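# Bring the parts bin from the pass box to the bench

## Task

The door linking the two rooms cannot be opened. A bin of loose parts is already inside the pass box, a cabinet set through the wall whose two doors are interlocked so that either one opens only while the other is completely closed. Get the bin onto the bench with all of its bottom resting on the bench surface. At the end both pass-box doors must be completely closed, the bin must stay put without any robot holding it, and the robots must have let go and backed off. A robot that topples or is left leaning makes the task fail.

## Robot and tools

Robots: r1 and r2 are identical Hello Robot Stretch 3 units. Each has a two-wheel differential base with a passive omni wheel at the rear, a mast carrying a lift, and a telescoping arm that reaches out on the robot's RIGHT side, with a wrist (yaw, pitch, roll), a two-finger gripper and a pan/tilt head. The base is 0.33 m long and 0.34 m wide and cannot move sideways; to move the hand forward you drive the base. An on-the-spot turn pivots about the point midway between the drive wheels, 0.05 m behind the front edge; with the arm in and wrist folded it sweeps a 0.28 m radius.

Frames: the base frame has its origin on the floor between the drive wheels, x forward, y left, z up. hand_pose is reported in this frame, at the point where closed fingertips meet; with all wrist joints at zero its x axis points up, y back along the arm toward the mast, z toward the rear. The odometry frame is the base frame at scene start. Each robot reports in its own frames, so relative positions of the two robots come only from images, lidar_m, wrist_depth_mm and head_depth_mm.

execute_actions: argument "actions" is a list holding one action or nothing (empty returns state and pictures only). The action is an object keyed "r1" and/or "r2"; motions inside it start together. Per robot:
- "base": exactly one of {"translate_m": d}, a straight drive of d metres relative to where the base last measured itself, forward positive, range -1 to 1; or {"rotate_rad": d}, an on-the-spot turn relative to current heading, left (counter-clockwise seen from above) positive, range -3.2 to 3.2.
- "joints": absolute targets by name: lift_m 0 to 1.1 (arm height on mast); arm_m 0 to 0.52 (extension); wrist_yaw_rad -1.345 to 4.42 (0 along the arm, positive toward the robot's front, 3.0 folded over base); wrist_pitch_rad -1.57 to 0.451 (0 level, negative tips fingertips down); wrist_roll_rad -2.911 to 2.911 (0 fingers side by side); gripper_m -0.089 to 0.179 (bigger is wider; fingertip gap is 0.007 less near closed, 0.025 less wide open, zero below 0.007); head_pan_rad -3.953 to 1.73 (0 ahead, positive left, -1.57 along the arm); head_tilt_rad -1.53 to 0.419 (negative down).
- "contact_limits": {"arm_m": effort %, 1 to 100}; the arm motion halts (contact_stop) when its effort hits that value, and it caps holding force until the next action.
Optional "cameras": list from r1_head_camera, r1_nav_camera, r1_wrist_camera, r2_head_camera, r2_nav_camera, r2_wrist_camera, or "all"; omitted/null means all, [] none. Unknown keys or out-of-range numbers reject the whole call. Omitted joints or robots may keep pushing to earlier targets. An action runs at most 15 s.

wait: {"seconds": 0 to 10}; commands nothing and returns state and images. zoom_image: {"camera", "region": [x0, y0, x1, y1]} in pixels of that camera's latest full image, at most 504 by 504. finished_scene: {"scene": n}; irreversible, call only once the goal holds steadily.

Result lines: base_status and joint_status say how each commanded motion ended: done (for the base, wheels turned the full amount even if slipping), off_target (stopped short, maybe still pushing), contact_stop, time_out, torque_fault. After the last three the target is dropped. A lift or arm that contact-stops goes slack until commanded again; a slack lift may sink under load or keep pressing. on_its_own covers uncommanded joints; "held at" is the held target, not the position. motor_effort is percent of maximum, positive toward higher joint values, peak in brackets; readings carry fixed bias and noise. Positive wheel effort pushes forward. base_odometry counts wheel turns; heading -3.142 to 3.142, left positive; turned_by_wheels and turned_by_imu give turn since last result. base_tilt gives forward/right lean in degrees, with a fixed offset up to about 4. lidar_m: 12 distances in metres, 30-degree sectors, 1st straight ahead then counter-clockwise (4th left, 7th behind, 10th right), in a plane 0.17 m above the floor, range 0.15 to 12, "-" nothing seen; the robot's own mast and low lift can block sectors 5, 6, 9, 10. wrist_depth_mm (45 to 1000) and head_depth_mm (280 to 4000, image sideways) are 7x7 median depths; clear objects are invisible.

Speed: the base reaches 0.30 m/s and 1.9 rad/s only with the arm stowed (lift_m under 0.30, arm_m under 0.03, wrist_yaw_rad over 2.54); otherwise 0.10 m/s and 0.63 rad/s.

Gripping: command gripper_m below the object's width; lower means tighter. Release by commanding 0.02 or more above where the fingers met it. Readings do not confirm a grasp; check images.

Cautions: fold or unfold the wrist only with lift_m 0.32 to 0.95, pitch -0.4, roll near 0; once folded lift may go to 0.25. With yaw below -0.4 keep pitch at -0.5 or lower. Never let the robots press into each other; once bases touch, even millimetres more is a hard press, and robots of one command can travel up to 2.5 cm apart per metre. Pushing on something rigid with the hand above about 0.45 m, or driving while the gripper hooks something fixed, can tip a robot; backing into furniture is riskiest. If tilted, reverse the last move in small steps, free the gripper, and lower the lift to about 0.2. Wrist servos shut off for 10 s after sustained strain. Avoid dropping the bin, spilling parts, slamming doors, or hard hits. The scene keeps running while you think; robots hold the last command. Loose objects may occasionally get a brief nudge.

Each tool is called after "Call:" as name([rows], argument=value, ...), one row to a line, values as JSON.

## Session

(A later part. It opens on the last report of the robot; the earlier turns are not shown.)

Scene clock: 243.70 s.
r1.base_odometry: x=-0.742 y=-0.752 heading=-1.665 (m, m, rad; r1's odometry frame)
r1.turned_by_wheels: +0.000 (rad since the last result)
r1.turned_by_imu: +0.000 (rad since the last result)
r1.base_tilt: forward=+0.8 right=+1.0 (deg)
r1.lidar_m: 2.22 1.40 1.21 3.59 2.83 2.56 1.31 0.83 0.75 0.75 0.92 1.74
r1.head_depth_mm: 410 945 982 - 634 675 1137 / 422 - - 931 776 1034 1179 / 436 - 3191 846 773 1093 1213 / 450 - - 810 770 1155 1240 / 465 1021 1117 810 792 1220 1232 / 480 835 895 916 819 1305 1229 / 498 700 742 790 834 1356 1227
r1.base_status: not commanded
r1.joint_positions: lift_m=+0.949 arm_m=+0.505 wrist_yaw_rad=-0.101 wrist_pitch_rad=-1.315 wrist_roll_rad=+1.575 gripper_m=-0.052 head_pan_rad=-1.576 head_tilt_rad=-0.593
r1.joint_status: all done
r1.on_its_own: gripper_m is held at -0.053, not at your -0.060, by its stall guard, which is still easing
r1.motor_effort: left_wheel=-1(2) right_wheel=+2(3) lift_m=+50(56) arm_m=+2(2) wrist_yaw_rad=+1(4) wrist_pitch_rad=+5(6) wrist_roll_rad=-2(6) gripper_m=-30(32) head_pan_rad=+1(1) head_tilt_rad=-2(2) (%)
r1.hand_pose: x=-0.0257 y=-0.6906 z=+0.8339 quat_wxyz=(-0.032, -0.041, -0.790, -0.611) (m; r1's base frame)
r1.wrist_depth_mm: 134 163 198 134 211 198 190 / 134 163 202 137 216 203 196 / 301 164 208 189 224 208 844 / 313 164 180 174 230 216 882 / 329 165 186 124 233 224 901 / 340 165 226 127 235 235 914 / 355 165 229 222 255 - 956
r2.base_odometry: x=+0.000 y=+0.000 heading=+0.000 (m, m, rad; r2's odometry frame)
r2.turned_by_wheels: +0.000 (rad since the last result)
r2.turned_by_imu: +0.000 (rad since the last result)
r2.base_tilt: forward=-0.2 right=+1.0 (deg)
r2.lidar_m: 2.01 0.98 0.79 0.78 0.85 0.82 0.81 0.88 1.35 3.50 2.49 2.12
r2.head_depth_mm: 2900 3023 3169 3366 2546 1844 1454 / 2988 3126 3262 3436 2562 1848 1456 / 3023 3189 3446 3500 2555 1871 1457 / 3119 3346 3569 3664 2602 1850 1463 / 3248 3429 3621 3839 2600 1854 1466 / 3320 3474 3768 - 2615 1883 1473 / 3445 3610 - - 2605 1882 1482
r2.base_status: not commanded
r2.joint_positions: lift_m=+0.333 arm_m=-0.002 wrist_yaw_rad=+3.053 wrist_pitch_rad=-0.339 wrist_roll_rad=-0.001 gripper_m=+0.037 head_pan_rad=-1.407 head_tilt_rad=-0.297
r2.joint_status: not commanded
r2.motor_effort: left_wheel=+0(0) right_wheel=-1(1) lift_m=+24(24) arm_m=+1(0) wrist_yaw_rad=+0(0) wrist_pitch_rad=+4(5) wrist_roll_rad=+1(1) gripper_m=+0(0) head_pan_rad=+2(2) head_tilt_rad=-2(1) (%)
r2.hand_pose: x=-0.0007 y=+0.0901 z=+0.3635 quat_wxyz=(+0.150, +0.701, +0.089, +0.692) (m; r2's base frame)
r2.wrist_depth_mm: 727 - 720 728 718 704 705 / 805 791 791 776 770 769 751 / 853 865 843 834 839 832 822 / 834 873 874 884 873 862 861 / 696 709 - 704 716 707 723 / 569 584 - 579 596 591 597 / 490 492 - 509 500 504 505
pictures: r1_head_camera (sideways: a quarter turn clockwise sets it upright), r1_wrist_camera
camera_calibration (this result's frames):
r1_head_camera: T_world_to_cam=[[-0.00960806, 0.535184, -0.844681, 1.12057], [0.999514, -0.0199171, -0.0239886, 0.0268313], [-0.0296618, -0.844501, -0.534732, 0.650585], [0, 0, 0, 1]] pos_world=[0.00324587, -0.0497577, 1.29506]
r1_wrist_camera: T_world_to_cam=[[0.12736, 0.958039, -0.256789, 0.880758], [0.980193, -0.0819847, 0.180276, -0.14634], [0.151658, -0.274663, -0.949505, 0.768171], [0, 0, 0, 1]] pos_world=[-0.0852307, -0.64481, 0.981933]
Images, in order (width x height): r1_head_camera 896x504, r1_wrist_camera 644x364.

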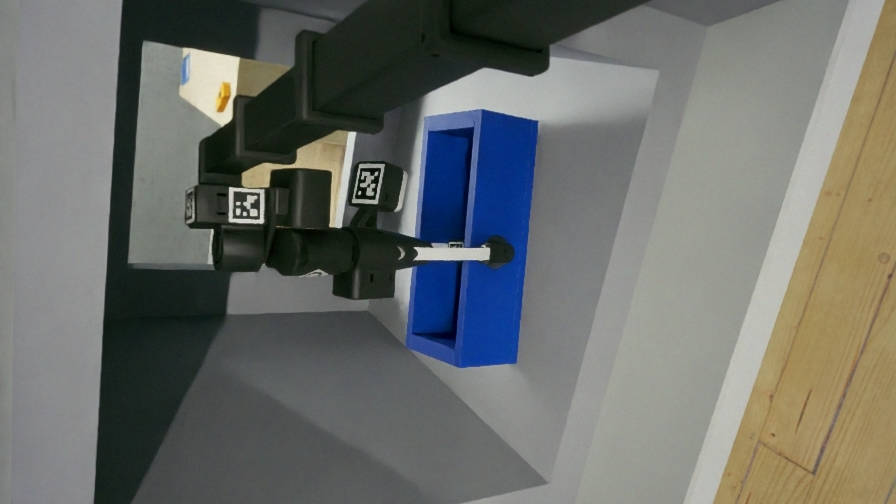

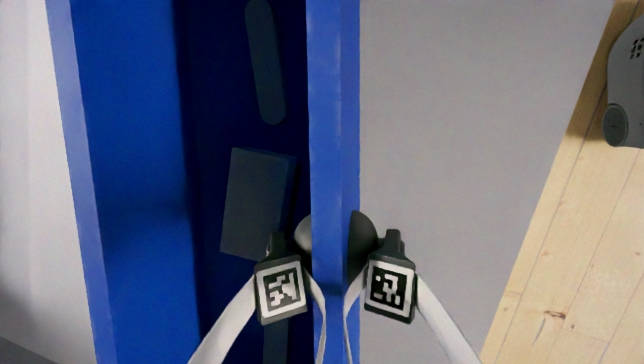

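Call:
execute_actions([
  {"r1":{"joints":{"lift_m":0.965,"arm_m":0.03}}},
], cameras=["r1_head_camera","r1_wrist_camera","r1_nav_camera"])

Scene clock: 251.87 s.
r1.base_odometry: x=-0.742 y=-0.752 heading=-1.665 (m, m, rad; r1's odometry frame)
r1.turned_by_wheels: +0.000 (rad since the last result)
r1.turned_by_imu: +0.000 (rad since the last result)
r1.base_tilt: forward=+0.9 right=+1.0 (deg)
r1.lidar_m: 2.22 1.40 1.21 3.61 2.83 2.56 1.31 0.83 0.75 0.75 0.92 1.74
r1.head_depth_mm: 411 947 1013 928 - - - / 423 - 2711 1063 - - - / 436 - 3385 1005 - - - / 450 - 1191 1005 796 1139 - / 466 1023 1117 995 792 1167 460 / 481 834 895 914 819 1239 431 / 499 699 742 792 835 1353 1228
r1.base_status: not commanded
r1.joint_positions: lift_m=+0.964 arm_m=+0.030 wrist_yaw_rad=-0.100 wrist_pitch_rad=-1.316 wrist_roll_rad=+1.575 gripper_m=-0.034 head_pan_rad=-1.576 head_tilt_rad=-0.593
r1.joint_status: all done
r1.on_its_own: gripper_m is held at -0.035, not at your -0.060, by its stall guard, which is not easing now
r1.motor_effort: left_wheel=-1(1) right_wheel=+3(2) lift_m=+50(52) arm_m=-4(5) wrist_yaw_rad=-1(1) wrist_pitch_rad=+5(5) wrist_roll_rad=-3(2) gripper_m=-23(24) head_pan_rad=+1(2) head_tilt_rad=-2(2) (%)
r1.hand_pose: x=-0.0256 y=-0.2161 z=+0.8489 quat_wxyz=(-0.032, -0.041, -0.790, -0.611) (m; r1's base frame)
r1.wrist_depth_mm: 136 163 200 142 943 857 830 / 318 165 206 145 993 - 851 / 334 165 208 148 - - 869 / 352 166 183 151 - 964 885 / 369 166 199 124 - 977 923 / 396 167 227 127 - - 932 / 418 169 231 220 - - 955
r2.base_odometry: x=+0.000 y=+0.000 heading=+0.000 (m, m, rad; r2's odometry frame)
r2.turned_by_wheels: +0.000 (rad since the last result)
r2.turned_by_imu: -0.002 (rad since the last result)
r2.base_tilt: forward=-0.1 right=+1.0 (deg)
r2.lidar_m: 2.01 0.98 0.79 0.78 0.85 0.82 0.81 0.88 1.35 3.50 2.50 2.12
r2.head_depth_mm: 2856 3018 3177 3378 2542 1840 1449 / 2964 3110 3281 3458 2540 1847 1457 / 3016 3162 3411 3526 2567 1842 1452 / 3138 3347 3460 3694 2572 1857 1465 / 3260 3413 3632 3806 2583 1866 1456 / 3336 3535 3796 - 2582 1866 1479 / 3427 3688 - - 2618 1878 1466
r2.base_status: not commanded
r2.joint_positions: lift_m=+0.333 arm_m=-0.002 wrist_yaw_rad=+3.053 wrist_pitch_rad=-0.339 wrist_roll_rad=-0.001 gripper_m=+0.037 head_pan_rad=-1.407 head_tilt_rad=-0.297
r2.joint_status: not commanded
r2.motor_effort: left_wheel=+0(0) right_wheel=-2(0) lift_m=+24(24) arm_m=+1(0) wrist_yaw_rad=+0(0) wrist_pitch_rad=+4(5) wrist_roll_rad=+1(0) gripper_m=+0(0) head_pan_rad=+2(2) head_tilt_rad=-1(1) (%)
r2.hand_pose: x=-0.0007 y=+0.0901 z=+0.3635 quat_wxyz=(+0.150, +0.701, +0.089, +0.692) (m; r2's base frame)
r2.wrist_depth_mm: 738 - 724 711 709 706 697 / 805 797 790 778 765 763 750 / 862 846 841 834 830 830 820 / 835 876 880 870 857 859 856 / 692 693 - 700 715 714 715 / 575 578 - 586 586 592 593 / 486 499 - 511 501 504 507
pictures: r1_head_camera (sideways: a quarter turn clockwise sets it upright), r1_nav_camera (sideways: a quarter turn counterclockwise sets it upright), r1_wrist_camera
camera_calibration (this result's frames):
r1_head_camera: T_world_to_cam=[[-0.00960819, 0.535184, -0.844681, 1.12057], [0.999514, -0.0199168, -0.0239886, 0.0268313], [-0.0296616, -0.844501, -0.534732, 0.650585], [0, 0, 0, 1]] pos_world=[0.00324588, -0.0497577, 1.29506]
r1_nav_camera: T_world_to_cam=[[0.0214618, -0.590145, 0.807012, -1.01771], [-0.99917, -0.0406254, -0.00313621, 0.0574911], [0.034636, -0.806274, -0.590527, 0.722518], [0, 0, 0, 1]] pos_world=[0.0542601, -0.0157157, 1.24815]
r1_wrist_camera: T_world_to_cam=[[0.12616, 0.958273, -0.256509, 0.429743], [0.980291, -0.0808016, 0.180281, -0.10994], [0.152032, -0.274198, -0.94958, 0.912903], [0, 0, 0, 1]] pos_world=[-0.0852338, -0.170379, 0.996928]
Images, in order (width x height): r1_head_camera 896x504, r1_nav_camera 672x504, r1_wrist_camera 644x364.

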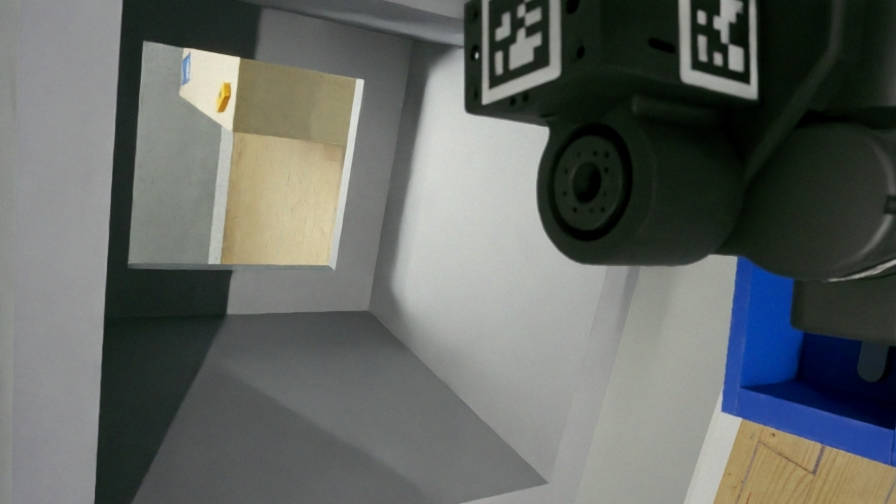

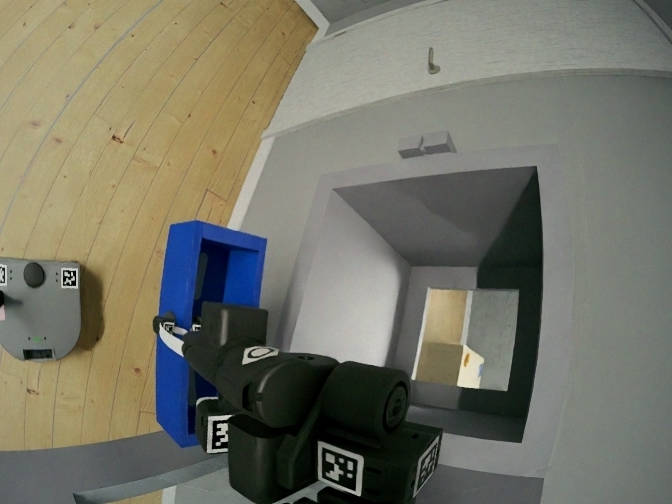

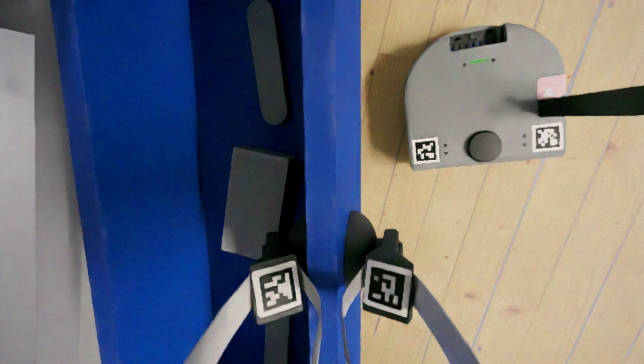

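Call:
execute_actions([
  {"r1":{"base":{"translate_m":0.15}}},
], cameras=[])

Call:
execute_actions([
  {"r1":{"base":{"rotate_rad":1.9},"joints":{"head_tilt_rad":-0.5}}},
], cameras=["r1_nav_camera"])

Call:
execute_actions([
  {"r1":{"base":{"translate_m":0.9},"joints":{"head_pan_rad":-1.0}}},
], cameras=["r1_nav_camera","r1_head_camera"])

Scene clock: 265.90 s.
r1.base_odometry: x=-0.756 y=-0.901 heading=-1.665 (m, m, rad; r1's odometry frame)
r1.turned_by_wheels: +0.000 (rad since the last result)
r1.turned_by_imu: -0.001 (rad since the last result)
r1.base_tilt: forward=+0.9 right=+0.9 (deg)
r1.lidar_m: 2.08 1.28 1.16 3.55 2.97 2.70 1.39 0.88 0.80 0.80 0.98 1.87
r1.head_depth_mm: 454 2982 2667 1089 - - - / 467 - 2802 1056 - - - / 481 1090 1192 1007 - - - / 497 939 1059 1003 823 1224 - / 514 717 781 861 825 1250 460 / 531 599 660 744 1180 1328 432 / 732 831 878 1072 1248 1407 1226
r1.base_status: done
r1.joint_positions: lift_m=+0.964 arm_m=+0.030 wrist_yaw_rad=-0.100 wrist_pitch_rad=-1.316 wrist_roll_rad=+1.575 gripper_m=-0.034 head_pan_rad=-1.576 head_tilt_rad=-0.593
r1.joint_status: not commanded
r1.on_its_own: gripper_m is held at -0.035, not at your -0.060, by its stall guard, which is not easing now
r1.motor_effort: left_wheel=-1(3) right_wheel=+2(7) lift_m=+50(50) arm_m=-4(4) wrist_yaw_rad=-1(0) wrist_pitch_rad=+5(5) wrist_roll_rad=-2(2) gripper_m=-22(22) head_pan_rad=+2(1) head_tilt_rad=-2(2) (%)
r1.hand_pose: x=-0.0256 y=-0.2161 z=+0.8489 quat_wxyz=(-0.032, -0.041, -0.790, -0.611) (m; r1's base frame)
r1.wrist_depth_mm: 234 164 201 143 941 863 837 / 352 164 205 145 970 - 845 / 373 165 209 148 996 - 876 / 401 166 183 151 - 936 885 / 414 167 199 124 - 966 889 / 586 168 226 127 - - 940 / 744 168 230 218 - - 961
r2.base_odometry: x=+0.000 y=+0.000 heading=+0.000 (m, m, rad; r2's odometry frame)
r2.turned_by_wheels: +0.000 (rad since the last result)
r2.turned_by_imu: -0.004 (rad since the last result)
r2.base_tilt: forward=-0.1 right=+1.1 (deg)
r2.lidar_m: 2.01 0.98 0.79 0.78 0.85 0.82 0.81 0.88 1.35 3.51 2.49 2.12
r2.head_depth_mm: 2886 3013 3172 3311 2521 1848 1447 / 2951 3087 3269 3451 2552 1853 1453 / 3035 3187 3373 3607 2557 1868 1458 / 3153 3349 3499 3662 2563 1873 1469 / 3210 3387 3654 3821 2601 1873 1467 / 3340 3535 3738 - 2592 1892 1479 / 3452 3730 - - 2603 1877 1470
r2.base_status: not commanded
r2.joint_positions: lift_m=+0.333 arm_m=-0.002 wrist_yaw_rad=+3.053 wrist_pitch_rad=-0.339 wrist_roll_rad=-0.001 gripper_m=+0.037 head_pan_rad=-1.407 head_tilt_rad=-0.297
r2.joint_status: not commanded
r2.motor_effort: left_wheel=+0(0) right_wheel=-1(2) lift_m=+24(24) arm_m=+1(1) wrist_yaw_rad=+0(0) wrist_pitch_rad=+4(5) wrist_roll_rad=+0(1) gripper_m=+0(0) head_pan_rad=+2(2) head_tilt_rad=-1(1) (%)
r2.hand_pose: x=-0.0007 y=+0.0901 z=+0.3635 quat_wxyz=(+0.150, +0.701, +0.089, +0.692) (m; r2's base frame)
r2.wrist_depth_mm: 737 - 724 720 717 723 702 / 800 806 782 771 773 767 758 / 853 856 850 837 834 823 833 / 830 884 879 869 860 858 873 / 694 696 - 703 714 709 724 / 572 573 - 588 590 593 598 / 489 499 - 512 501 506 505
pictures: none
No camera images: the call's "cameras" was empty. Leave "cameras" out to get every camera's image.

Scene clock: 269.83 s.
r1.base_odometry: x=-0.756 y=-0.901 heading=+0.235 (m, m, rad; r1's odometry frame)
r1.turned_by_wheels: +1.900 (rad since the last result)
r1.turned_by_imu: +1.922 (rad since the last result)
r1.base_tilt: forward=+0.8 right=+0.9 (deg)
r1.lidar_m: 3.37 2.72 1.98 0.99 0.81 0.80 0.88 1.32 2.07 2.26 1.28 1.16
r1.head_depth_mm: 1785 1902 2027 2200 - - - / 1882 2029 2175 2355 2179 - - / 2011 2161 2345 2479 2088 - - / 2159 2324 2535 2611 2011 1577 436 / 2315 2523 2769 2737 1986 1584 444 / 2511 2756 3070 2717 1985 1565 430 / 2748 3043 3382 2701 1984 1539 1293
r1.base_status: done
r1.joint_positions: lift_m=+0.964 arm_m=+0.030 wrist_yaw_rad=-0.100 wrist_pitch_rad=-1.316 wrist_roll_rad=+1.575 gripper_m=-0.034 head_pan_rad=-1.576 head_tilt_rad=-0.507
r1.joint_status: all done
r1.on_its_own: gripper_m is held at -0.035, not at your -0.060, by its stall guard, which is not easing now
r1.motor_effort: left_wheel=-2(6) right_wheel=+3(6) lift_m=+50(50) arm_m=-4(4) wrist_yaw_rad=+1(0) wrist_pitch_rad=+5(5) wrist_roll_rad=-3(3) gripper_m=-22(22) head_pan_rad=+1(3) head_tilt_rad=+4(10) (%)
r1.hand_pose: x=-0.0256 y=-0.2161 z=+0.8489 quat_wxyz=(-0.032, -0.041, -0.790, -0.611) (m; r1's base frame)
r1.wrist_depth_mm: - 163 201 143 937 870 818 / - 165 206 145 962 - 834 / - 166 210 148 970 - 878 / - 165 183 152 - 921 885 / - 167 200 124 - 963 920 / - 167 226 127 - 991 931 / - 167 229 218 - - 968
r2.base_odometry: x=+0.000 y=+0.000 heading=+0.000 (m, m, rad; r2's odometry frame)
r2.turned_by_wheels: +0.000 (rad since the last result)
r2.turned_by_imu: -0.001 (rad since the last result)
r2.base_tilt: forward=-0.1 right=+1.0 (deg)
r2.lidar_m: 2.01 0.98 0.79 0.78 0.85 0.82 0.81 0.88 1.34 3.50 2.49 2.12
r2.head_depth_mm: 2855 3024 3177 3353 2537 1842 1449 / 2964 3105 3310 3454 2539 1859 1449 / 3062 3193 3390 3569 2594 1849 1456 / 3141 3336 3484 3639 2544 1862 1465 / 3243 3436 3625 3832 2555 1872 1480 / 3342 3498 3723 - 2597 1883 1476 / 3430 3649 - - 2596 1881 1475
r2.base_status: not commanded
r2.joint_positions: lift_m=+0.333 arm_m=-0.002 wrist_yaw_rad=+3.053 wrist_pitch_rad=-0.339 wrist_roll_rad=-0.001 gripper_m=+0.037 head_pan_rad=-1.407 head_tilt_rad=-0.297
r2.joint_status: not commanded
r2.motor_effort: left_wheel=+0(0) right_wheel=+0(1) lift_m=+24(24) arm_m=+2(0) wrist_yaw_rad=+0(0) wrist_pitch_rad=+4(4) wrist_roll_rad=+1(1) gripper_m=+0(0) head_pan_rad=+2(2) head_tilt_rad=-1(1) (%)
r2.hand_pose: x=-0.0007 y=+0.0901 z=+0.3635 quat_wxyz=(+0.150, +0.701, +0.089, +0.692) (m; r2's base frame)
r2.wrist_depth_mm: 737 - 717 728 718 721 709 / 789 794 782 776 785 776 759 / 850 859 849 838 832 826 805 / 827 883 875 877 869 872 867 / 691 697 - 694 704 718 723 / 571 585 - 584 587 587 587 / 492 489 - 514 506 504 508
pictures: r1_nav_camera (sideways: a quarter turn counterclockwise sets it upright)
camera_calibration (this result's frames):
r1_nav_camera: T_world_to_cam=[[0.0218515, -0.518624, 0.854723, -1.07992], [-0.99917, -0.0407242, 0.000834031, 0.0523224], [0.0343754, -0.854032, -0.519083, 0.62957], [0, 0, 0, 1]] pos_world=[0.0542353, -0.0202708, 1.24979]
Images, in order (width x height): r1_nav_camera 672x504.

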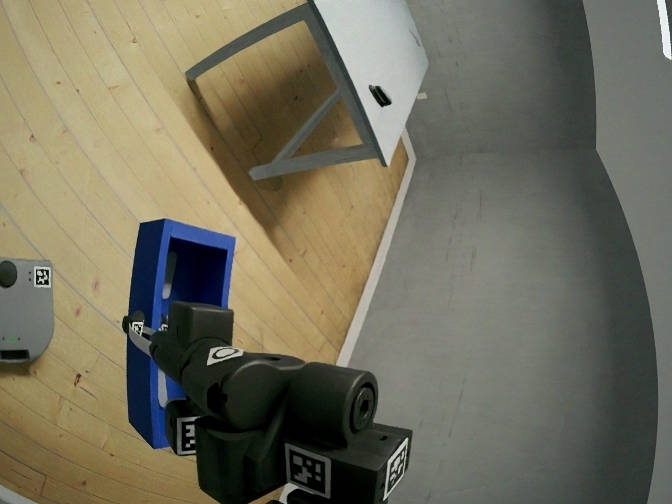

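Scene clock: 279.77 s.
r1.base_odometry: x=+0.119 y=-0.692 heading=+0.235 (m, m, rad; r1's odometry frame)
r1.turned_by_wheels: +0.000 (rad since the last result)
r1.turned_by_imu: +0.000 (rad since the last result)
r1.base_tilt: forward=+0.8 right=+0.9 (deg)
r1.lidar_m: 2.66 2.16 2.14 1.86 1.51 1.50 1.64 2.52 1.21 0.66 1.92 2.82
r1.head_depth_mm: 2807 3039 3192 1164 847 818 872 / 2680 2919 1845 1155 953 1585 427 / 2582 2819 1820 1219 2007 1575 1305 / 2489 2704 1806 2481 2009 1584 1295 / 2424 2591 2763 2561 1996 1565 1297 / 2328 2519 2739 2708 1986 1572 1300 / 2269 2414 2617 2696 1980 1577 1294
r1.base_status: done
r1.joint_positions: lift_m=+0.964 arm_m=+0.030 wrist_yaw_rad=-0.100 wrist_pitch_rad=-1.316 wrist_roll_rad=+1.575 gripper_m=-0.034 head_pan_rad=-1.007 head_tilt_rad=-0.507
r1.joint_status: all done
r1.on_its_own: gripper_m is held at -0.035, not at your -0.060, by its stall guard, which is not easing now
r1.motor_effort: left_wheel=-2(3) right_wheel=+3(7) lift_m=+50(50) arm_m=-4(4) wrist_yaw_rad=-1(1) wrist_pitch_rad=+5(4) wrist_roll_rad=-3(3) gripper_m=-22(22) head_pan_rad=+3(21) head_tilt_rad=+2(2) (%)
r1.hand_pose: x=-0.0256 y=-0.2161 z=+0.8489 quat_wxyz=(-0.032, -0.041, -0.790, -0.611) (m; r1's base frame)
r1.wrist_depth_mm: - 164 200 142 937 855 822 / 949 164 206 145 995 - 853 / - 165 209 148 - - 851 / - 167 183 151 - 930 900 / - 167 199 124 - 955 890 / 490 167 226 127 - 992 912 / - 167 229 216 - - 955
r2.base_odometry: x=+0.000 y=+0.000 heading=+0.000 (m, m, rad; r2's odometry frame)
r2.turned_by_wheels: +0.000 (rad since the last result)
r2.turned_by_imu: -0.003 (rad since the last result)
r2.base_tilt: forward=-0.1 right=+1.0 (deg)
r2.lidar_m: 2.01 0.98 0.79 0.78 0.85 0.82 0.81 0.88 1.34 3.52 2.49 2.12
r2.head_depth_mm: 2862 3008 3176 3359 2548 1841 1459 / 2950 3113 3304 3435 2552 1852 1457 / 3052 3180 3379 3523 2579 1859 1458 / 3128 3289 3493 3666 2575 1851 1462 / 3218 3416 3615 3817 2581 1855 1462 / 3321 3503 3714 - 2625 1867 1468 / 3384 3610 - - 2590 1887 1474
r2.base_status: not commanded
r2.joint_positions: lift_m=+0.333 arm_m=-0.002 wrist_yaw_rad=+3.053 wrist_pitch_rad=-0.339 wrist_roll_rad=-0.001 gripper_m=+0.037 head_pan_rad=-1.407 head_tilt_rad=-0.297
r2.joint_status: not commanded
r2.motor_effort: left_wheel=+0(0) right_wheel=-1(1) lift_m=+24(24) arm_m=+0(2) wrist_yaw_rad=+0(0) wrist_pitch_rad=+4(4) wrist_roll_rad=+0(1) gripper_m=+0(0) head_pan_rad=+2(2) head_tilt_rad=-2(2) (%)
r2.hand_pose: x=-0.0007 y=+0.0901 z=+0.3635 quat_wxyz=(+0.150, +0.701, +0.089, +0.692) (m; r2's base frame)
r2.wrist_depth_mm: 736 - 730 718 713 703 711 / 805 804 774 775 757 765 768 / 837 852 827 845 819 830 814 / 834 871 884 872 871 876 870 / 700 697 - 701 715 720 730 / 570 570 - 587 591 591 602 / 492 494 - 514 504 502 509
pictures: r1_head_camera (sideways: a quarter turn clockwise sets it upright), r1_nav_camera (sideways: a quarter turn counterclockwise sets it upright)
camera_calibration (this result's frames):
r1_head_camera: T_world_to_cam=[[-0.256633, 0.382639, -0.88754, 1.17797], [0.85381, 0.520091, -0.0226566, 0.0259887], [0.452932, -0.763605, -0.460174, 0.55063], [0, 0, 0, 1]] pos_world=[0.0307192, -0.0437911, 1.29947]
r1_nav_camera: T_world_to_cam=[[0.297854, -0.425117, 0.854727, -1.08161], [-0.819773, -0.572688, 0.000834359, 0.0512277], [0.489137, -0.700931, -0.519077, 0.626788], [0, 0, 0, 1]] pos_world=[0.0575726, 0.0088599, 1.24979]
Images, in order (width x height): r1_head_camera 896x504, r1_nav_camera 672x504.

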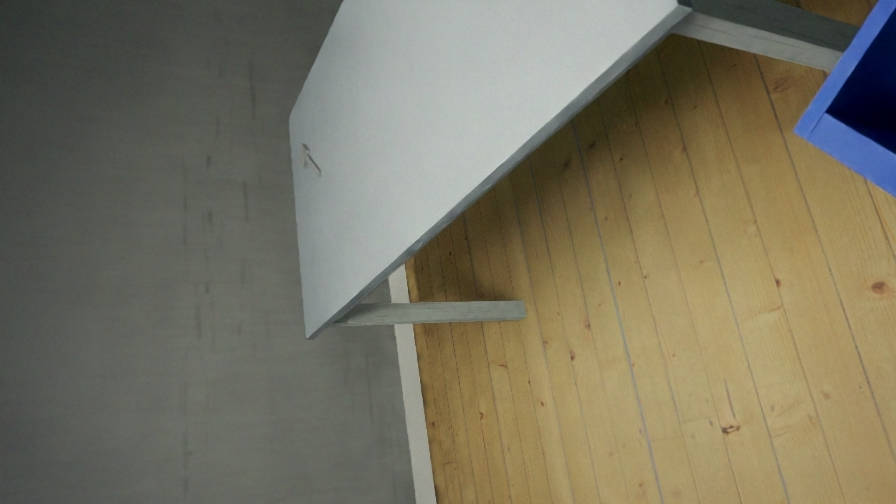

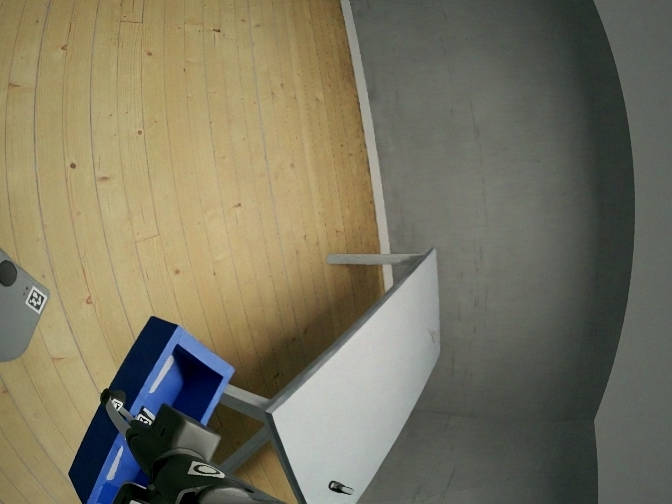

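Call:
execute_actions([
  {"r1":{"base":{"rotate_rad":-0.67},"joints":{"head_pan_rad":-1.57,"head_tilt_rad":-0.7,"lift_m":0.99}}},
], cameras=[])

Call:
execute_actions([
  {"r1":{"base":{"translate_m":0.85}}},
], cameras=["r1_nav_camera"])

Call:
execute_actions([
  {"r1":{"joints":{"arm_m":0.42}}},
], cameras=["r1_nav_camera","r1_head_camera"])

Scene clock: 292.30 s.
r1.base_odometry: x=+0.119 y=-0.692 heading=-0.435 (m, m, rad; r1's odometry frame)
r1.turned_by_wheels: -0.670 (rad since the last result)
r1.turned_by_imu: -0.678 (rad since the last result)
r1.base_tilt: forward=+0.8 right=+0.9 (deg)
r1.lidar_m: 1.94 2.95 2.22 2.14 2.10 1.55 1.50 1.56 2.10 2.63 0.66 0.69
r1.head_depth_mm: 2209 2461 2698 - - - 365 / 2207 2464 2637 - - - 372 / 2205 2486 2640 - - - 381 / 2205 2458 2618 2121 1642 - 390 / 2207 2466 2632 2038 1639 457 390 / 2204 2452 2634 2031 1638 430 397 / 2201 2448 2641 1894 1542 1366 1126
r1.base_status: done
r1.joint_positions: lift_m=+0.989 arm_m=+0.030 wrist_yaw_rad=-0.100 wrist_pitch_rad=-1.316 wrist_roll_rad=+1.575 gripper_m=-0.034 head_pan_rad=-1.563 head_tilt_rad=-0.691
r1.joint_status: all done
r1.on_its_own: gripper_m is held at -0.035, not at your -0.060, by its stall guard, which is not easing now
r1.motor_effort: left_wheel=+3(9) right_wheel=-2(5) lift_m=+50(53) arm_m=-4(4) wrist_yaw_rad=+0(1) wrist_pitch_rad=+5(5) wrist_roll_rad=-3(3) gripper_m=-22(22) head_pan_rad=-2(23) head_tilt_rad=-3(10) (%)
r1.hand_pose: x=-0.0256 y=-0.2161 z=+0.8739 quat_wxyz=(-0.032, -0.041, -0.790, -0.611) (m; r1's base frame)
r1.wrist_depth_mm: - 164 200 141 972 880 831 / - 164 205 145 - - 856 / - 165 208 148 - - 898 / - 166 185 151 - 968 923 / - 167 199 124 - - 932 / - 167 226 127 - - 958 / - 167 229 217 - - -
r2.base_odometry: x=+0.000 y=+0.000 heading=+0.000 (m, m, rad; r2's odometry frame)
r2.turned_by_wheels: +0.000 (rad since the last result)
r2.turned_by_imu: -0.003 (rad since the last result)
r2.base_tilt: forward=-0.1 right=+1.1 (deg)
r2.lidar_m: 2.01 0.98 0.78 0.78 0.85 0.82 0.81 0.88 1.35 3.49 2.50 2.13
r2.head_depth_mm: 2900 3060 3187 3366 2558 1836 1445 / 2943 3084 3252 3465 2540 1853 1456 / 3049 3238 3391 3530 2542 1849 1461 / 3176 3332 3497 3614 2592 1854 1456 / 3205 3451 3667 3815 2575 1862 1472 / 3323 3565 3748 - 2595 1865 1466 / 3471 3686 - - 2594 1880 1482
r2.base_status: not commanded
r2.joint_positions: lift_m=+0.333 arm_m=-0.002 wrist_yaw_rad=+3.053 wrist_pitch_rad=-0.339 wrist_roll_rad=-0.001 gripper_m=+0.037 head_pan_rad=-1.407 head_tilt_rad=-0.297
r2.joint_status: not commanded
r2.motor_effort: left_wheel=-1(0) right_wheel=-1(1) lift_m=+24(24) arm_m=+1(1) wrist_yaw_rad=+0(0) wrist_pitch_rad=+4(4) wrist_roll_rad=+1(1) gripper_m=+0(0) head_pan_rad=+2(2) head_tilt_rad=-1(1) (%)
r2.hand_pose: x=-0.0007 y=+0.0901 z=+0.3635 quat_wxyz=(+0.150, +0.701, +0.089, +0.692) (m; r2's base frame)
r2.wrist_depth_mm: 728 - 723 723 715 712 708 / 795 802 785 778 769 763 752 / 847 869 851 835 822 822 829 / 828 880 880 860 871 865 860 / 691 700 - 708 712 726 717 / 580 581 - 593 590 590 590 / 490 493 - 517 497 497 510
pictures: none
No camera images: the call's "cameras" was empty. Leave "cameras" out to get every camera's image.

Scene clock: 301.77 s.
r1.base_odometry: x=+0.890 y=-1.050 heading=-0.435 (m, m, rad; r1's odometry frame)
r1.turned_by_wheels: +0.000 (rad since the last result)
r1.turned_by_imu: +0.000 (rad since the last result)
r1.base_tilt: forward=+0.8 right=+0.9 (deg)
r1.lidar_m: 1.97 2.06 2.21 2.13 2.22 2.43 2.35 2.44 0.60 1.14 1.19 1.14
r1.head_depth_mm: 2214 2486 2698 - - - 365 / 2206 2465 1169 - - - 373 / 2211 2457 1137 - - - 381 / 2215 2476 1126 878 697 - 390 / 2206 2473 1120 846 678 457 391 / 2204 2472 1114 841 677 431 397 / 2208 2454 1109 839 692 1366 1128
r1.base_status: done
r1.joint_positions: lift_m=+0.989 arm_m=+0.030 wrist_yaw_rad=-0.100 wrist_pitch_rad=-1.316 wrist_roll_rad=+1.575 gripper_m=-0.034 head_pan_rad=-1.563 head_tilt_rad=-0.691
r1.joint_status: not commanded
r1.on_its_own: gripper_m is held at -0.035, not at your -0.060, by its stall guard, which is not easing now
r1.motor_effort: left_wheel=+3(9) right_wheel=-2(2) lift_m=+50(50) arm_m=-4(4) wrist_yaw_rad=-1(0) wrist_pitch_rad=+4(5) wrist_roll_rad=-3(3) gripper_m=-22(22) head_pan_rad=-2(3) head_tilt_rad=-3(3) (%)
r1.hand_pose: x=-0.0256 y=-0.2161 z=+0.8739 quat_wxyz=(-0.032, -0.041, -0.790, -0.611) (m; r1's base frame)
r1.wrist_depth_mm: 136 164 200 143 950 873 873 / 333 165 206 145 982 - 876 / 341 166 209 148 - - 864 / 358 166 184 151 - 988 915 / 374 166 199 124 - - 964 / 388 167 227 127 - - 968 / 410 168 230 216 - - 985
r2.base_odometry: x=+0.000 y=+0.000 heading=+0.000 (m, m, rad; r2's odometry frame)
r2.turned_by_wheels: +0.000 (rad since the last result)
r2.turned_by_imu: -0.002 (rad since the last result)
r2.base_tilt: forward=-0.1 right=+1.0 (deg)
r2.lidar_m: 2.00 0.98 0.79 0.78 0.85 0.82 0.81 0.88 1.35 3.51 2.50 2.12
r2.head_depth_mm: 2867 3041 3206 3330 2547 1853 1455 / 2986 3130 3313 3451 2553 1860 1458 / 3037 3197 3462 3531 2545 1857 1458 / 3135 3304 3525 3624 2563 1878 1469 / 3227 3395 3654 3793 2577 1870 1469 / 3311 3554 3783 - 2599 1867 1480 / 3424 3665 - - 2606 1887 1477
r2.base_status: not commanded
r2.joint_positions: lift_m=+0.333 arm_m=-0.002 wrist_yaw_rad=+3.053 wrist_pitch_rad=-0.339 wrist_roll_rad=-0.001 gripper_m=+0.037 head_pan_rad=-1.407 head_tilt_rad=-0.297
r2.joint_status: not commanded
r2.motor_effort: left_wheel=+0(0) right_wheel=-1(1) lift_m=+24(24) arm_m=+1(1) wrist_yaw_rad=+0(0) wrist_pitch_rad=+5(4) wrist_roll_rad=+1(0) gripper_m=+0(0) head_pan_rad=+2(2) head_tilt_rad=-1(1) (%)
r2.hand_pose: x=-0.0007 y=+0.0901 z=+0.3635 quat_wxyz=(+0.150, +0.701, +0.089, +0.692) (m; r2's base frame)
r2.wrist_depth_mm: 726 - 733 718 718 711 705 / 790 796 784 758 776 766 750 / 842 855 846 845 832 818 817 / 826 868 874 880 875 863 858 / 681 691 - 703 710 714 717 / 575 572 - 580 587 592 596 / 490 491 - 510 499 506 510
pictures: r1_nav_camera (sideways: a quarter turn counterclockwise sets it upright)
camera_calibration (this result's frames):
r1_nav_camera: T_world_to_cam=[[0.0298988, -0.665804, 0.745528, -0.937621], [-0.998545, -0.0533745, -0.00762095, 0.0633252], [0.0448662, -0.744215, -0.666431, 0.821194], [0, 0, 0, 1]] pos_world=[0.054423, -0.00974611, 1.24677]
Images, in order (width x height): r1_nav_camera 672x504.

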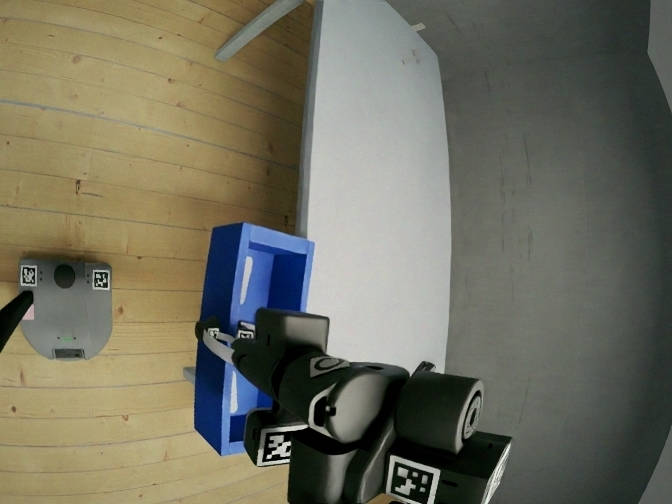

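Scene clock: 305.83 s.
r1.base_odometry: x=+0.890 y=-1.050 heading=-0.435 (m, m, rad; r1's odometry frame)
r1.turned_by_wheels: +0.000 (rad since the last result)
r1.turned_by_imu: +0.000 (rad since the last result)
r1.base_tilt: forward=+0.8 right=+0.9 (deg)
r1.lidar_m: 1.97 2.05 2.20 2.13 2.22 2.43 2.35 2.44 0.60 1.14 1.19 1.14
r1.head_depth_mm: 2210 - 1050 856 706 1388 1120 / 2166 2572 1069 699 704 1382 1182 / 2177 - 1035 706 704 1384 1182 / 2185 2440 751 734 700 1369 1177 / 2222 2471 1119 711 697 1375 1178 / 2209 2462 1111 812 696 1370 1173 / 2207 2457 1108 834 694 1360 1178
r1.base_status: not commanded
r1.joint_positions: lift_m=+0.989 arm_m=+0.420 wrist_yaw_rad=-0.100 wrist_pitch_rad=-1.316 wrist_roll_rad=+1.575 gripper_m=-0.034 head_pan_rad=-1.563 head_tilt_rad=-0.692
r1.joint_status: all done
r1.on_its_own: gripper_m is held at -0.035, not at your -0.060, by its stall guard, which is not easing now
r1.motor_effort: left_wheel=+4(3) right_wheel=-2(3) lift_m=+51(50) arm_m=+3(3) wrist_yaw_rad=+1(0) wrist_pitch_rad=+5(5) wrist_roll_rad=-2(3) gripper_m=-22(22) head_pan_rad=-2(3) head_tilt_rad=-3(3) (%)
r1.hand_pose: x=-0.0256 y=-0.6054 z=+0.8739 quat_wxyz=(-0.032, -0.041, -0.790, -0.611) (m; r1's base frame)
r1.wrist_depth_mm: 136 164 202 143 238 222 872 / 325 165 206 146 243 228 - / 342 166 209 148 249 235 - / 351 166 184 152 257 240 896 / 369 166 199 124 263 247 921 / 385 167 225 127 268 253 974 / 405 168 230 216 285 260 994
r2.base_odometry: x=+0.000 y=+0.000 heading=+0.000 (m, m, rad; r2's odometry frame)
r2.turned_by_wheels: +0.000 (rad since the last result)
r2.turned_by_imu: -0.001 (rad since the last result)
r2.base_tilt: forward=-0.1 right=+1.0 (deg)
r2.lidar_m: 2.01 0.98 0.78 0.78 0.85 0.82 0.81 0.88 1.35 3.51 2.49 2.12
r2.head_depth_mm: 2836 3019 3173 3329 2534 1850 1457 / 2949 3118 3266 3483 2544 1843 1461 / 3058 3216 3379 3498 2575 1863 1450 / 3098 3293 3526 3644 2553 1866 1476 / 3209 3393 3643 3865 2580 1873 1463 / 3340 3509 3804 - 2612 1884 1471 / 3388 3623 - - 2606 1872 1471
r2.base_status: not commanded
r2.joint_positions: lift_m=+0.333 arm_m=-0.002 wrist_yaw_rad=+3.053 wrist_pitch_rad=-0.339 wrist_roll_rad=-0.001 gripper_m=+0.037 head_pan_rad=-1.407 head_tilt_rad=-0.297
r2.joint_status: not commanded
r2.motor_effort: left_wheel=+0(0) right_wheel=-1(1) lift_m=+24(24) arm_m=+1(1) wrist_yaw_rad=+0(0) wrist_pitch_rad=+4(4) wrist_roll_rad=+0(1) gripper_m=+0(0) head_pan_rad=+2(2) head_tilt_rad=-1(1) (%)
r2.hand_pose: x=-0.0007 y=+0.0901 z=+0.3635 quat_wxyz=(+0.150, +0.701, +0.089, +0.692) (m; r2's base frame)
r2.wrist_depth_mm: 739 - 720 719 726 703 697 / 804 796 770 795 767 762 754 / 847 871 856 840 829 820 823 / 831 862 886 878 878 845 861 / 683 695 - 708 712 712 725 / 571 575 - 582 595 592 594 / 486 496 - 512 503 508 500
pictures: r1_head_camera (sideways: a quarter turn clockwise sets it upright), r1_nav_camera (sideways: a quarter turn counterclockwise sets it upright)
camera_calibration (this result's frames):
r1_head_camera: T_world_to_cam=[[-0.0173014, 0.615207, -0.788175, 1.04695], [0.999671, -0.00428779, -0.0252908, 0.0285226], [-0.0189387, -0.788354, -0.614931, 0.754856], [0, 0, 0, 1]] pos_world=[0.00389649, -0.0488759, 1.29009]
r1_nav_camera: T_world_to_cam=[[0.0298495, -0.666052, 0.745308, -0.937334], [-0.99855, -0.0532952, -0.00763599, 0.0633448], [0.0448073, -0.743999, -0.666677, 0.821514], [0, 0, 0, 1]] pos_world=[0.0544221, -0.00973162, 1.24677]
Images, in order (width x height): r1_head_camera 896x504, r1_nav_camera 672x504.

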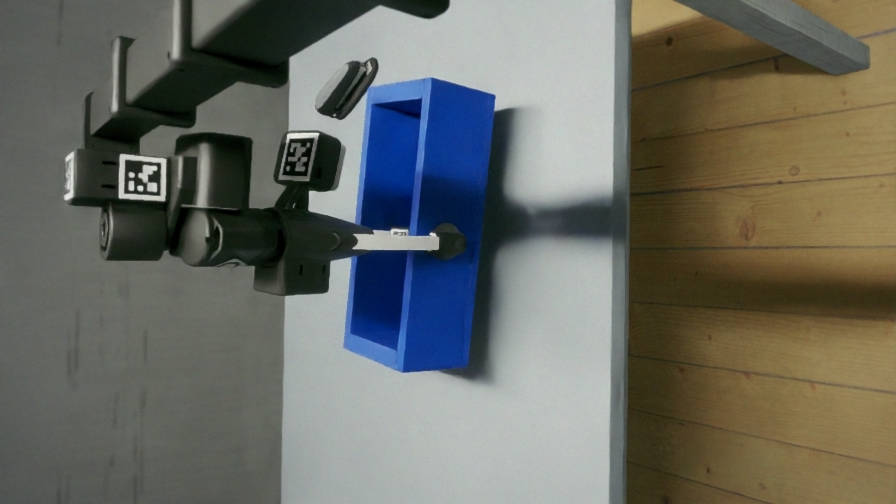

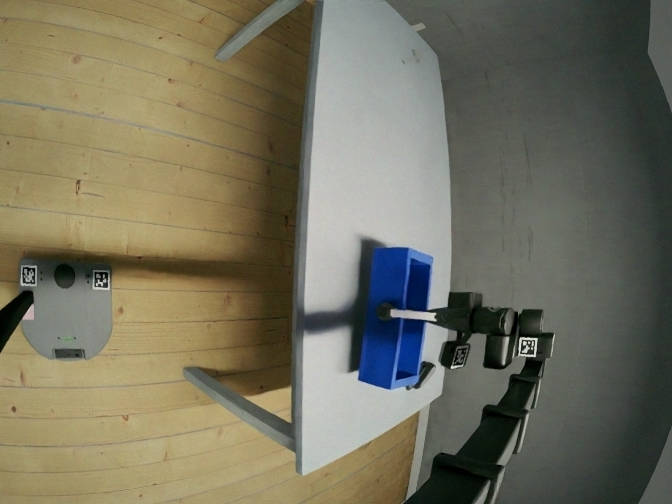

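Call:
execute_actions([
  {"r1":{"joints":{"arm_m":0.36,"lift_m":0.95}}},
], cameras=[])

Call:
execute_actions([
  {"r1":{"joints":{"lift_m":0.925}}},
], cameras=["r1_head_camera"])

Scene clock: 311.00 s.
r1.base_odometry: x=+0.890 y=-1.050 heading=-0.435 (m, m, rad; r1's odometry frame)
r1.turned_by_wheels: +0.000 (rad since the last result)
r1.turned_by_imu: +0.000 (rad since the last result)
r1.base_tilt: forward=+0.8 right=+0.9 (deg)
r1.lidar_m: 1.97 2.06 2.21 2.13 2.22 2.43 2.34 2.45 0.60 1.14 1.19 1.15
r1.head_depth_mm: 2212 2432 - 828 709 1388 1122 / 2215 2378 1034 723 667 1378 1188 / 2212 - - 728 674 1379 1185 / 2220 2416 - 727 679 1376 1180 / 2208 2472 1121 717 680 1368 1175 / 2216 2465 1113 839 695 1367 1178 / 2223 2458 1104 838 693 1362 1172
r1.base_status: not commanded
r1.joint_positions: lift_m=+0.950 arm_m=+0.360 wrist_yaw_rad=-0.100 wrist_pitch_rad=-1.316 wrist_roll_rad=+1.575 gripper_m=-0.034 head_pan_rad=-1.563 head_tilt_rad=-0.692
r1.joint_status: all done
r1.on_its_own: gripper_m is held at -0.035, not at your -0.060, by its stall guard, which is not easing now
r1.motor_effort: left_wheel=+3(3) right_wheel=-2(2) lift_m=+25(43) arm_m=-4(5) wrist_yaw_rad=+1(1) wrist_pitch_rad=+5(5) wrist_roll_rad=-3(2) gripper_m=-22(22) head_pan_rad=-3(3) head_tilt_rad=-3(3) (%)
r1.hand_pose: x=-0.0256 y=-0.5460 z=+0.8349 quat_wxyz=(-0.032, -0.041, -0.790, -0.611) (m; r1's base frame)
r1.wrist_depth_mm: 136 164 200 143 201 851 821 / 275 165 206 145 206 873 - / 286 166 211 148 213 900 - / 298 166 185 151 218 947 863 / 311 167 198 124 224 965 893 / 327 167 226 127 226 971 915 / 343 168 229 217 242 - 963
r2.base_odometry: x=+0.000 y=+0.000 heading=+0.000 (m, m, rad; r2's odometry frame)
r2.turned_by_wheels: +0.000 (rad since the last result)
r2.turned_by_imu: -0.001 (rad since the last result)
r2.base_tilt: forward=-0.2 right=+1.1 (deg)
r2.lidar_m: 2.00 0.98 0.78 0.78 0.85 0.82 0.81 0.88 1.35 3.50 2.50 2.12
r2.head_depth_mm: 2897 3015 3170 3334 2537 1847 1458 / 2937 3104 3316 3396 2554 1863 1456 / 3018 3223 3409 3541 2576 1862 1455 / 3139 3316 3482 3663 2573 1868 1469 / 3201 3340 3652 3802 2571 1859 1459 / 3307 3552 3805 - 2608 1882 1472 / 3486 3635 - - 2607 1878 1473
r2.base_status: not commanded
r2.joint_positions: lift_m=+0.333 arm_m=-0.002 wrist_yaw_rad=+3.053 wrist_pitch_rad=-0.339 wrist_roll_rad=-0.001 gripper_m=+0.037 head_pan_rad=-1.407 head_tilt_rad=-0.297
r2.joint_status: not commanded
r2.motor_effort: left_wheel=+0(0) right_wheel=-1(1) lift_m=+24(24) arm_m=+1(1) wrist_yaw_rad=+0(0) wrist_pitch_rad=+4(4) wrist_roll_rad=+0(1) gripper_m=+0(0) head_pan_rad=+3(2) head_tilt_rad=-1(1) (%)
r2.hand_pose: x=-0.0007 y=+0.0901 z=+0.3635 quat_wxyz=(+0.150, +0.701, +0.089, +0.692) (m; r2's base frame)
r2.wrist_depth_mm: 734 - 723 720 710 709 715 / 805 794 779 774 766 762 753 / 855 843 861 847 825 826 819 / 834 872 879 869 863 872 869 / 689 694 - 710 712 721 724 / 571 570 - 583 588 593 602 / 491 492 - 515 496 503 503
pictures: none
No camera images: the call's "cameras" was empty. Leave "cameras" out to get every camera's image.

Scene clock: 312.27 s.
r1.base_odometry: x=+0.890 y=-1.050 heading=-0.435 (m, m, rad; r1's odometry frame)
r1.turned_by_wheels: +0.000 (rad since the last result)
r1.turned_by_imu: -0.001 (rad since the last result)
r1.base_tilt: forward=+0.8 right=+0.9 (deg)
r1.lidar_m: 1.98 2.05 2.20 2.13 2.22 2.43 2.35 2.45 0.60 1.14 1.18 1.14
r1.head_depth_mm: 2205 2464 - - 707 1387 1121 / 2210 2385 1040 735 666 1384 1185 / 2221 2395 - 736 671 1376 1187 / 2203 2438 - 740 679 1380 1183 / 2203 2464 1124 745 679 1370 1180 / 2225 2455 1114 841 694 1365 1175 / 2215 2472 1108 837 693 1362 1174
r1.base_status: not commanded
r1.joint_positions: lift_m=+0.929 arm_m=+0.360 wrist_yaw_rad=-0.100 wrist_pitch_rad=-1.331 wrist_roll_rad=+1.574 gripper_m=-0.034 head_pan_rad=-1.563 head_tilt_rad=-0.692
r1.joint_status: lift_m contact_stop (moved -0.022 of -0.025)
r1.on_its_own: gripper_m is held at -0.035, not at your -0.060, by its stall guard, which is not easing now; lift_m is slack since a contact_stop, until your next command for it
r1.motor_effort: left_wheel=+1(4) right_wheel=+0(2) lift_m=+33(35) arm_m=-1(4) wrist_yaw_rad=-1(1) wrist_pitch_rad=+9(11) wrist_roll_rad=-2(2) gripper_m=-22(22) head_pan_rad=-2(4) head_tilt_rad=-3(2) (%)
r1.hand_pose: x=-0.0253 y=-0.5421 z=+0.8126 quat_wxyz=(-0.032, -0.040, -0.785, -0.617) (m; r1's base frame)
r1.wrist_depth_mm: 128 164 190 146 182 867 - / 128 165 195 149 188 861 - / 135 165 202 152 193 883 - / 135 166 175 169 199 908 840 / 276 166 180 122 204 947 868 / 288 166 223 125 205 973 916 / 301 167 227 221 220 981 953
r2.base_odometry: x=+0.000 y=+0.000 heading=+0.000 (m, m, rad; r2's odometry frame)
r2.turned_by_wheels: +0.000 (rad since the last result)
r2.turned_by_imu: +0.000 (rad since the last result)
r2.base_tilt: forward=-0.1 right=+1.1 (deg)
r2.lidar_m: 2.00 0.98 0.79 0.78 0.85 0.82 0.81 0.88 1.34 3.49 2.49 2.13
r2.head_depth_mm: 2851 3000 3149 3331 2558 1849 1445 / 2943 3130 3273 3463 2580 1847 1452 / 3047 3172 3384 3537 2576 1854 1463 / 3126 3313 3479 3697 2556 1879 1459 / 3244 3420 3674 3804 2579 1873 1464 / 3340 3541 3765 - 2600 1879 1473 / 3430 3665 - - 2621 1890 1487
r2.base_status: not commanded
r2.joint_positions: lift_m=+0.333 arm_m=-0.002 wrist_yaw_rad=+3.053 wrist_pitch_rad=-0.339 wrist_roll_rad=-0.001 gripper_m=+0.037 head_pan_rad=-1.407 head_tilt_rad=-0.297
r2.joint_status: not commanded
r2.motor_effort: left_wheel=+0(0) right_wheel=-1(2) lift_m=+24(24) arm_m=+1(1) wrist_yaw_rad=+0(0) wrist_pitch_rad=+4(5) wrist_roll_rad=+0(1) gripper_m=+0(0) head_pan_rad=+2(2) head_tilt_rad=-1(1) (%)
r2.hand_pose: x=-0.0007 y=+0.0901 z=+0.3635 quat_wxyz=(+0.150, +0.701, +0.089, +0.692) (m; r2's base frame)
r2.wrist_depth_mm: 737 - 722 719 720 710 705 / 797 803 788 783 771 751 757 / 851 887 838 833 829 840 823 / 846 869 883 880 864 856 861 / 685 688 - 708 713 717 722 / 570 580 - 577 594 594 599 / 493 494 - 510 503 506 504
pictures: r1_head_camera (sideways: a quarter turn clockwise sets it upright)
camera_calibration (this result's frames):
r1_head_camera: T_world_to_cam=[[-0.0172848, 0.615362, -0.788055, 1.04679], [0.999671, -0.0043118, -0.0252932, 0.0285257], [-0.0189624, -0.788233, -0.615085, 0.755057], [0, 0, 0, 1]] pos_world=[0.00389506, -0.0488735, 1.29008]
Images, in order (width x height): r1_head_camera 896x504.

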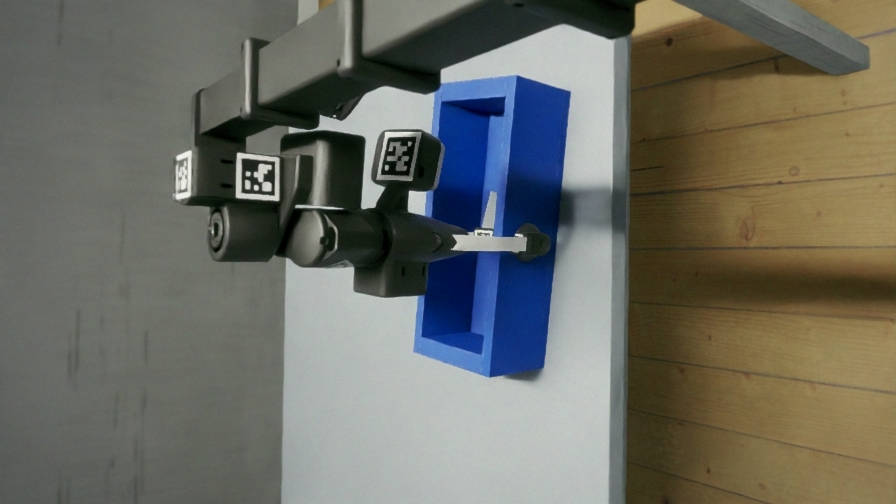

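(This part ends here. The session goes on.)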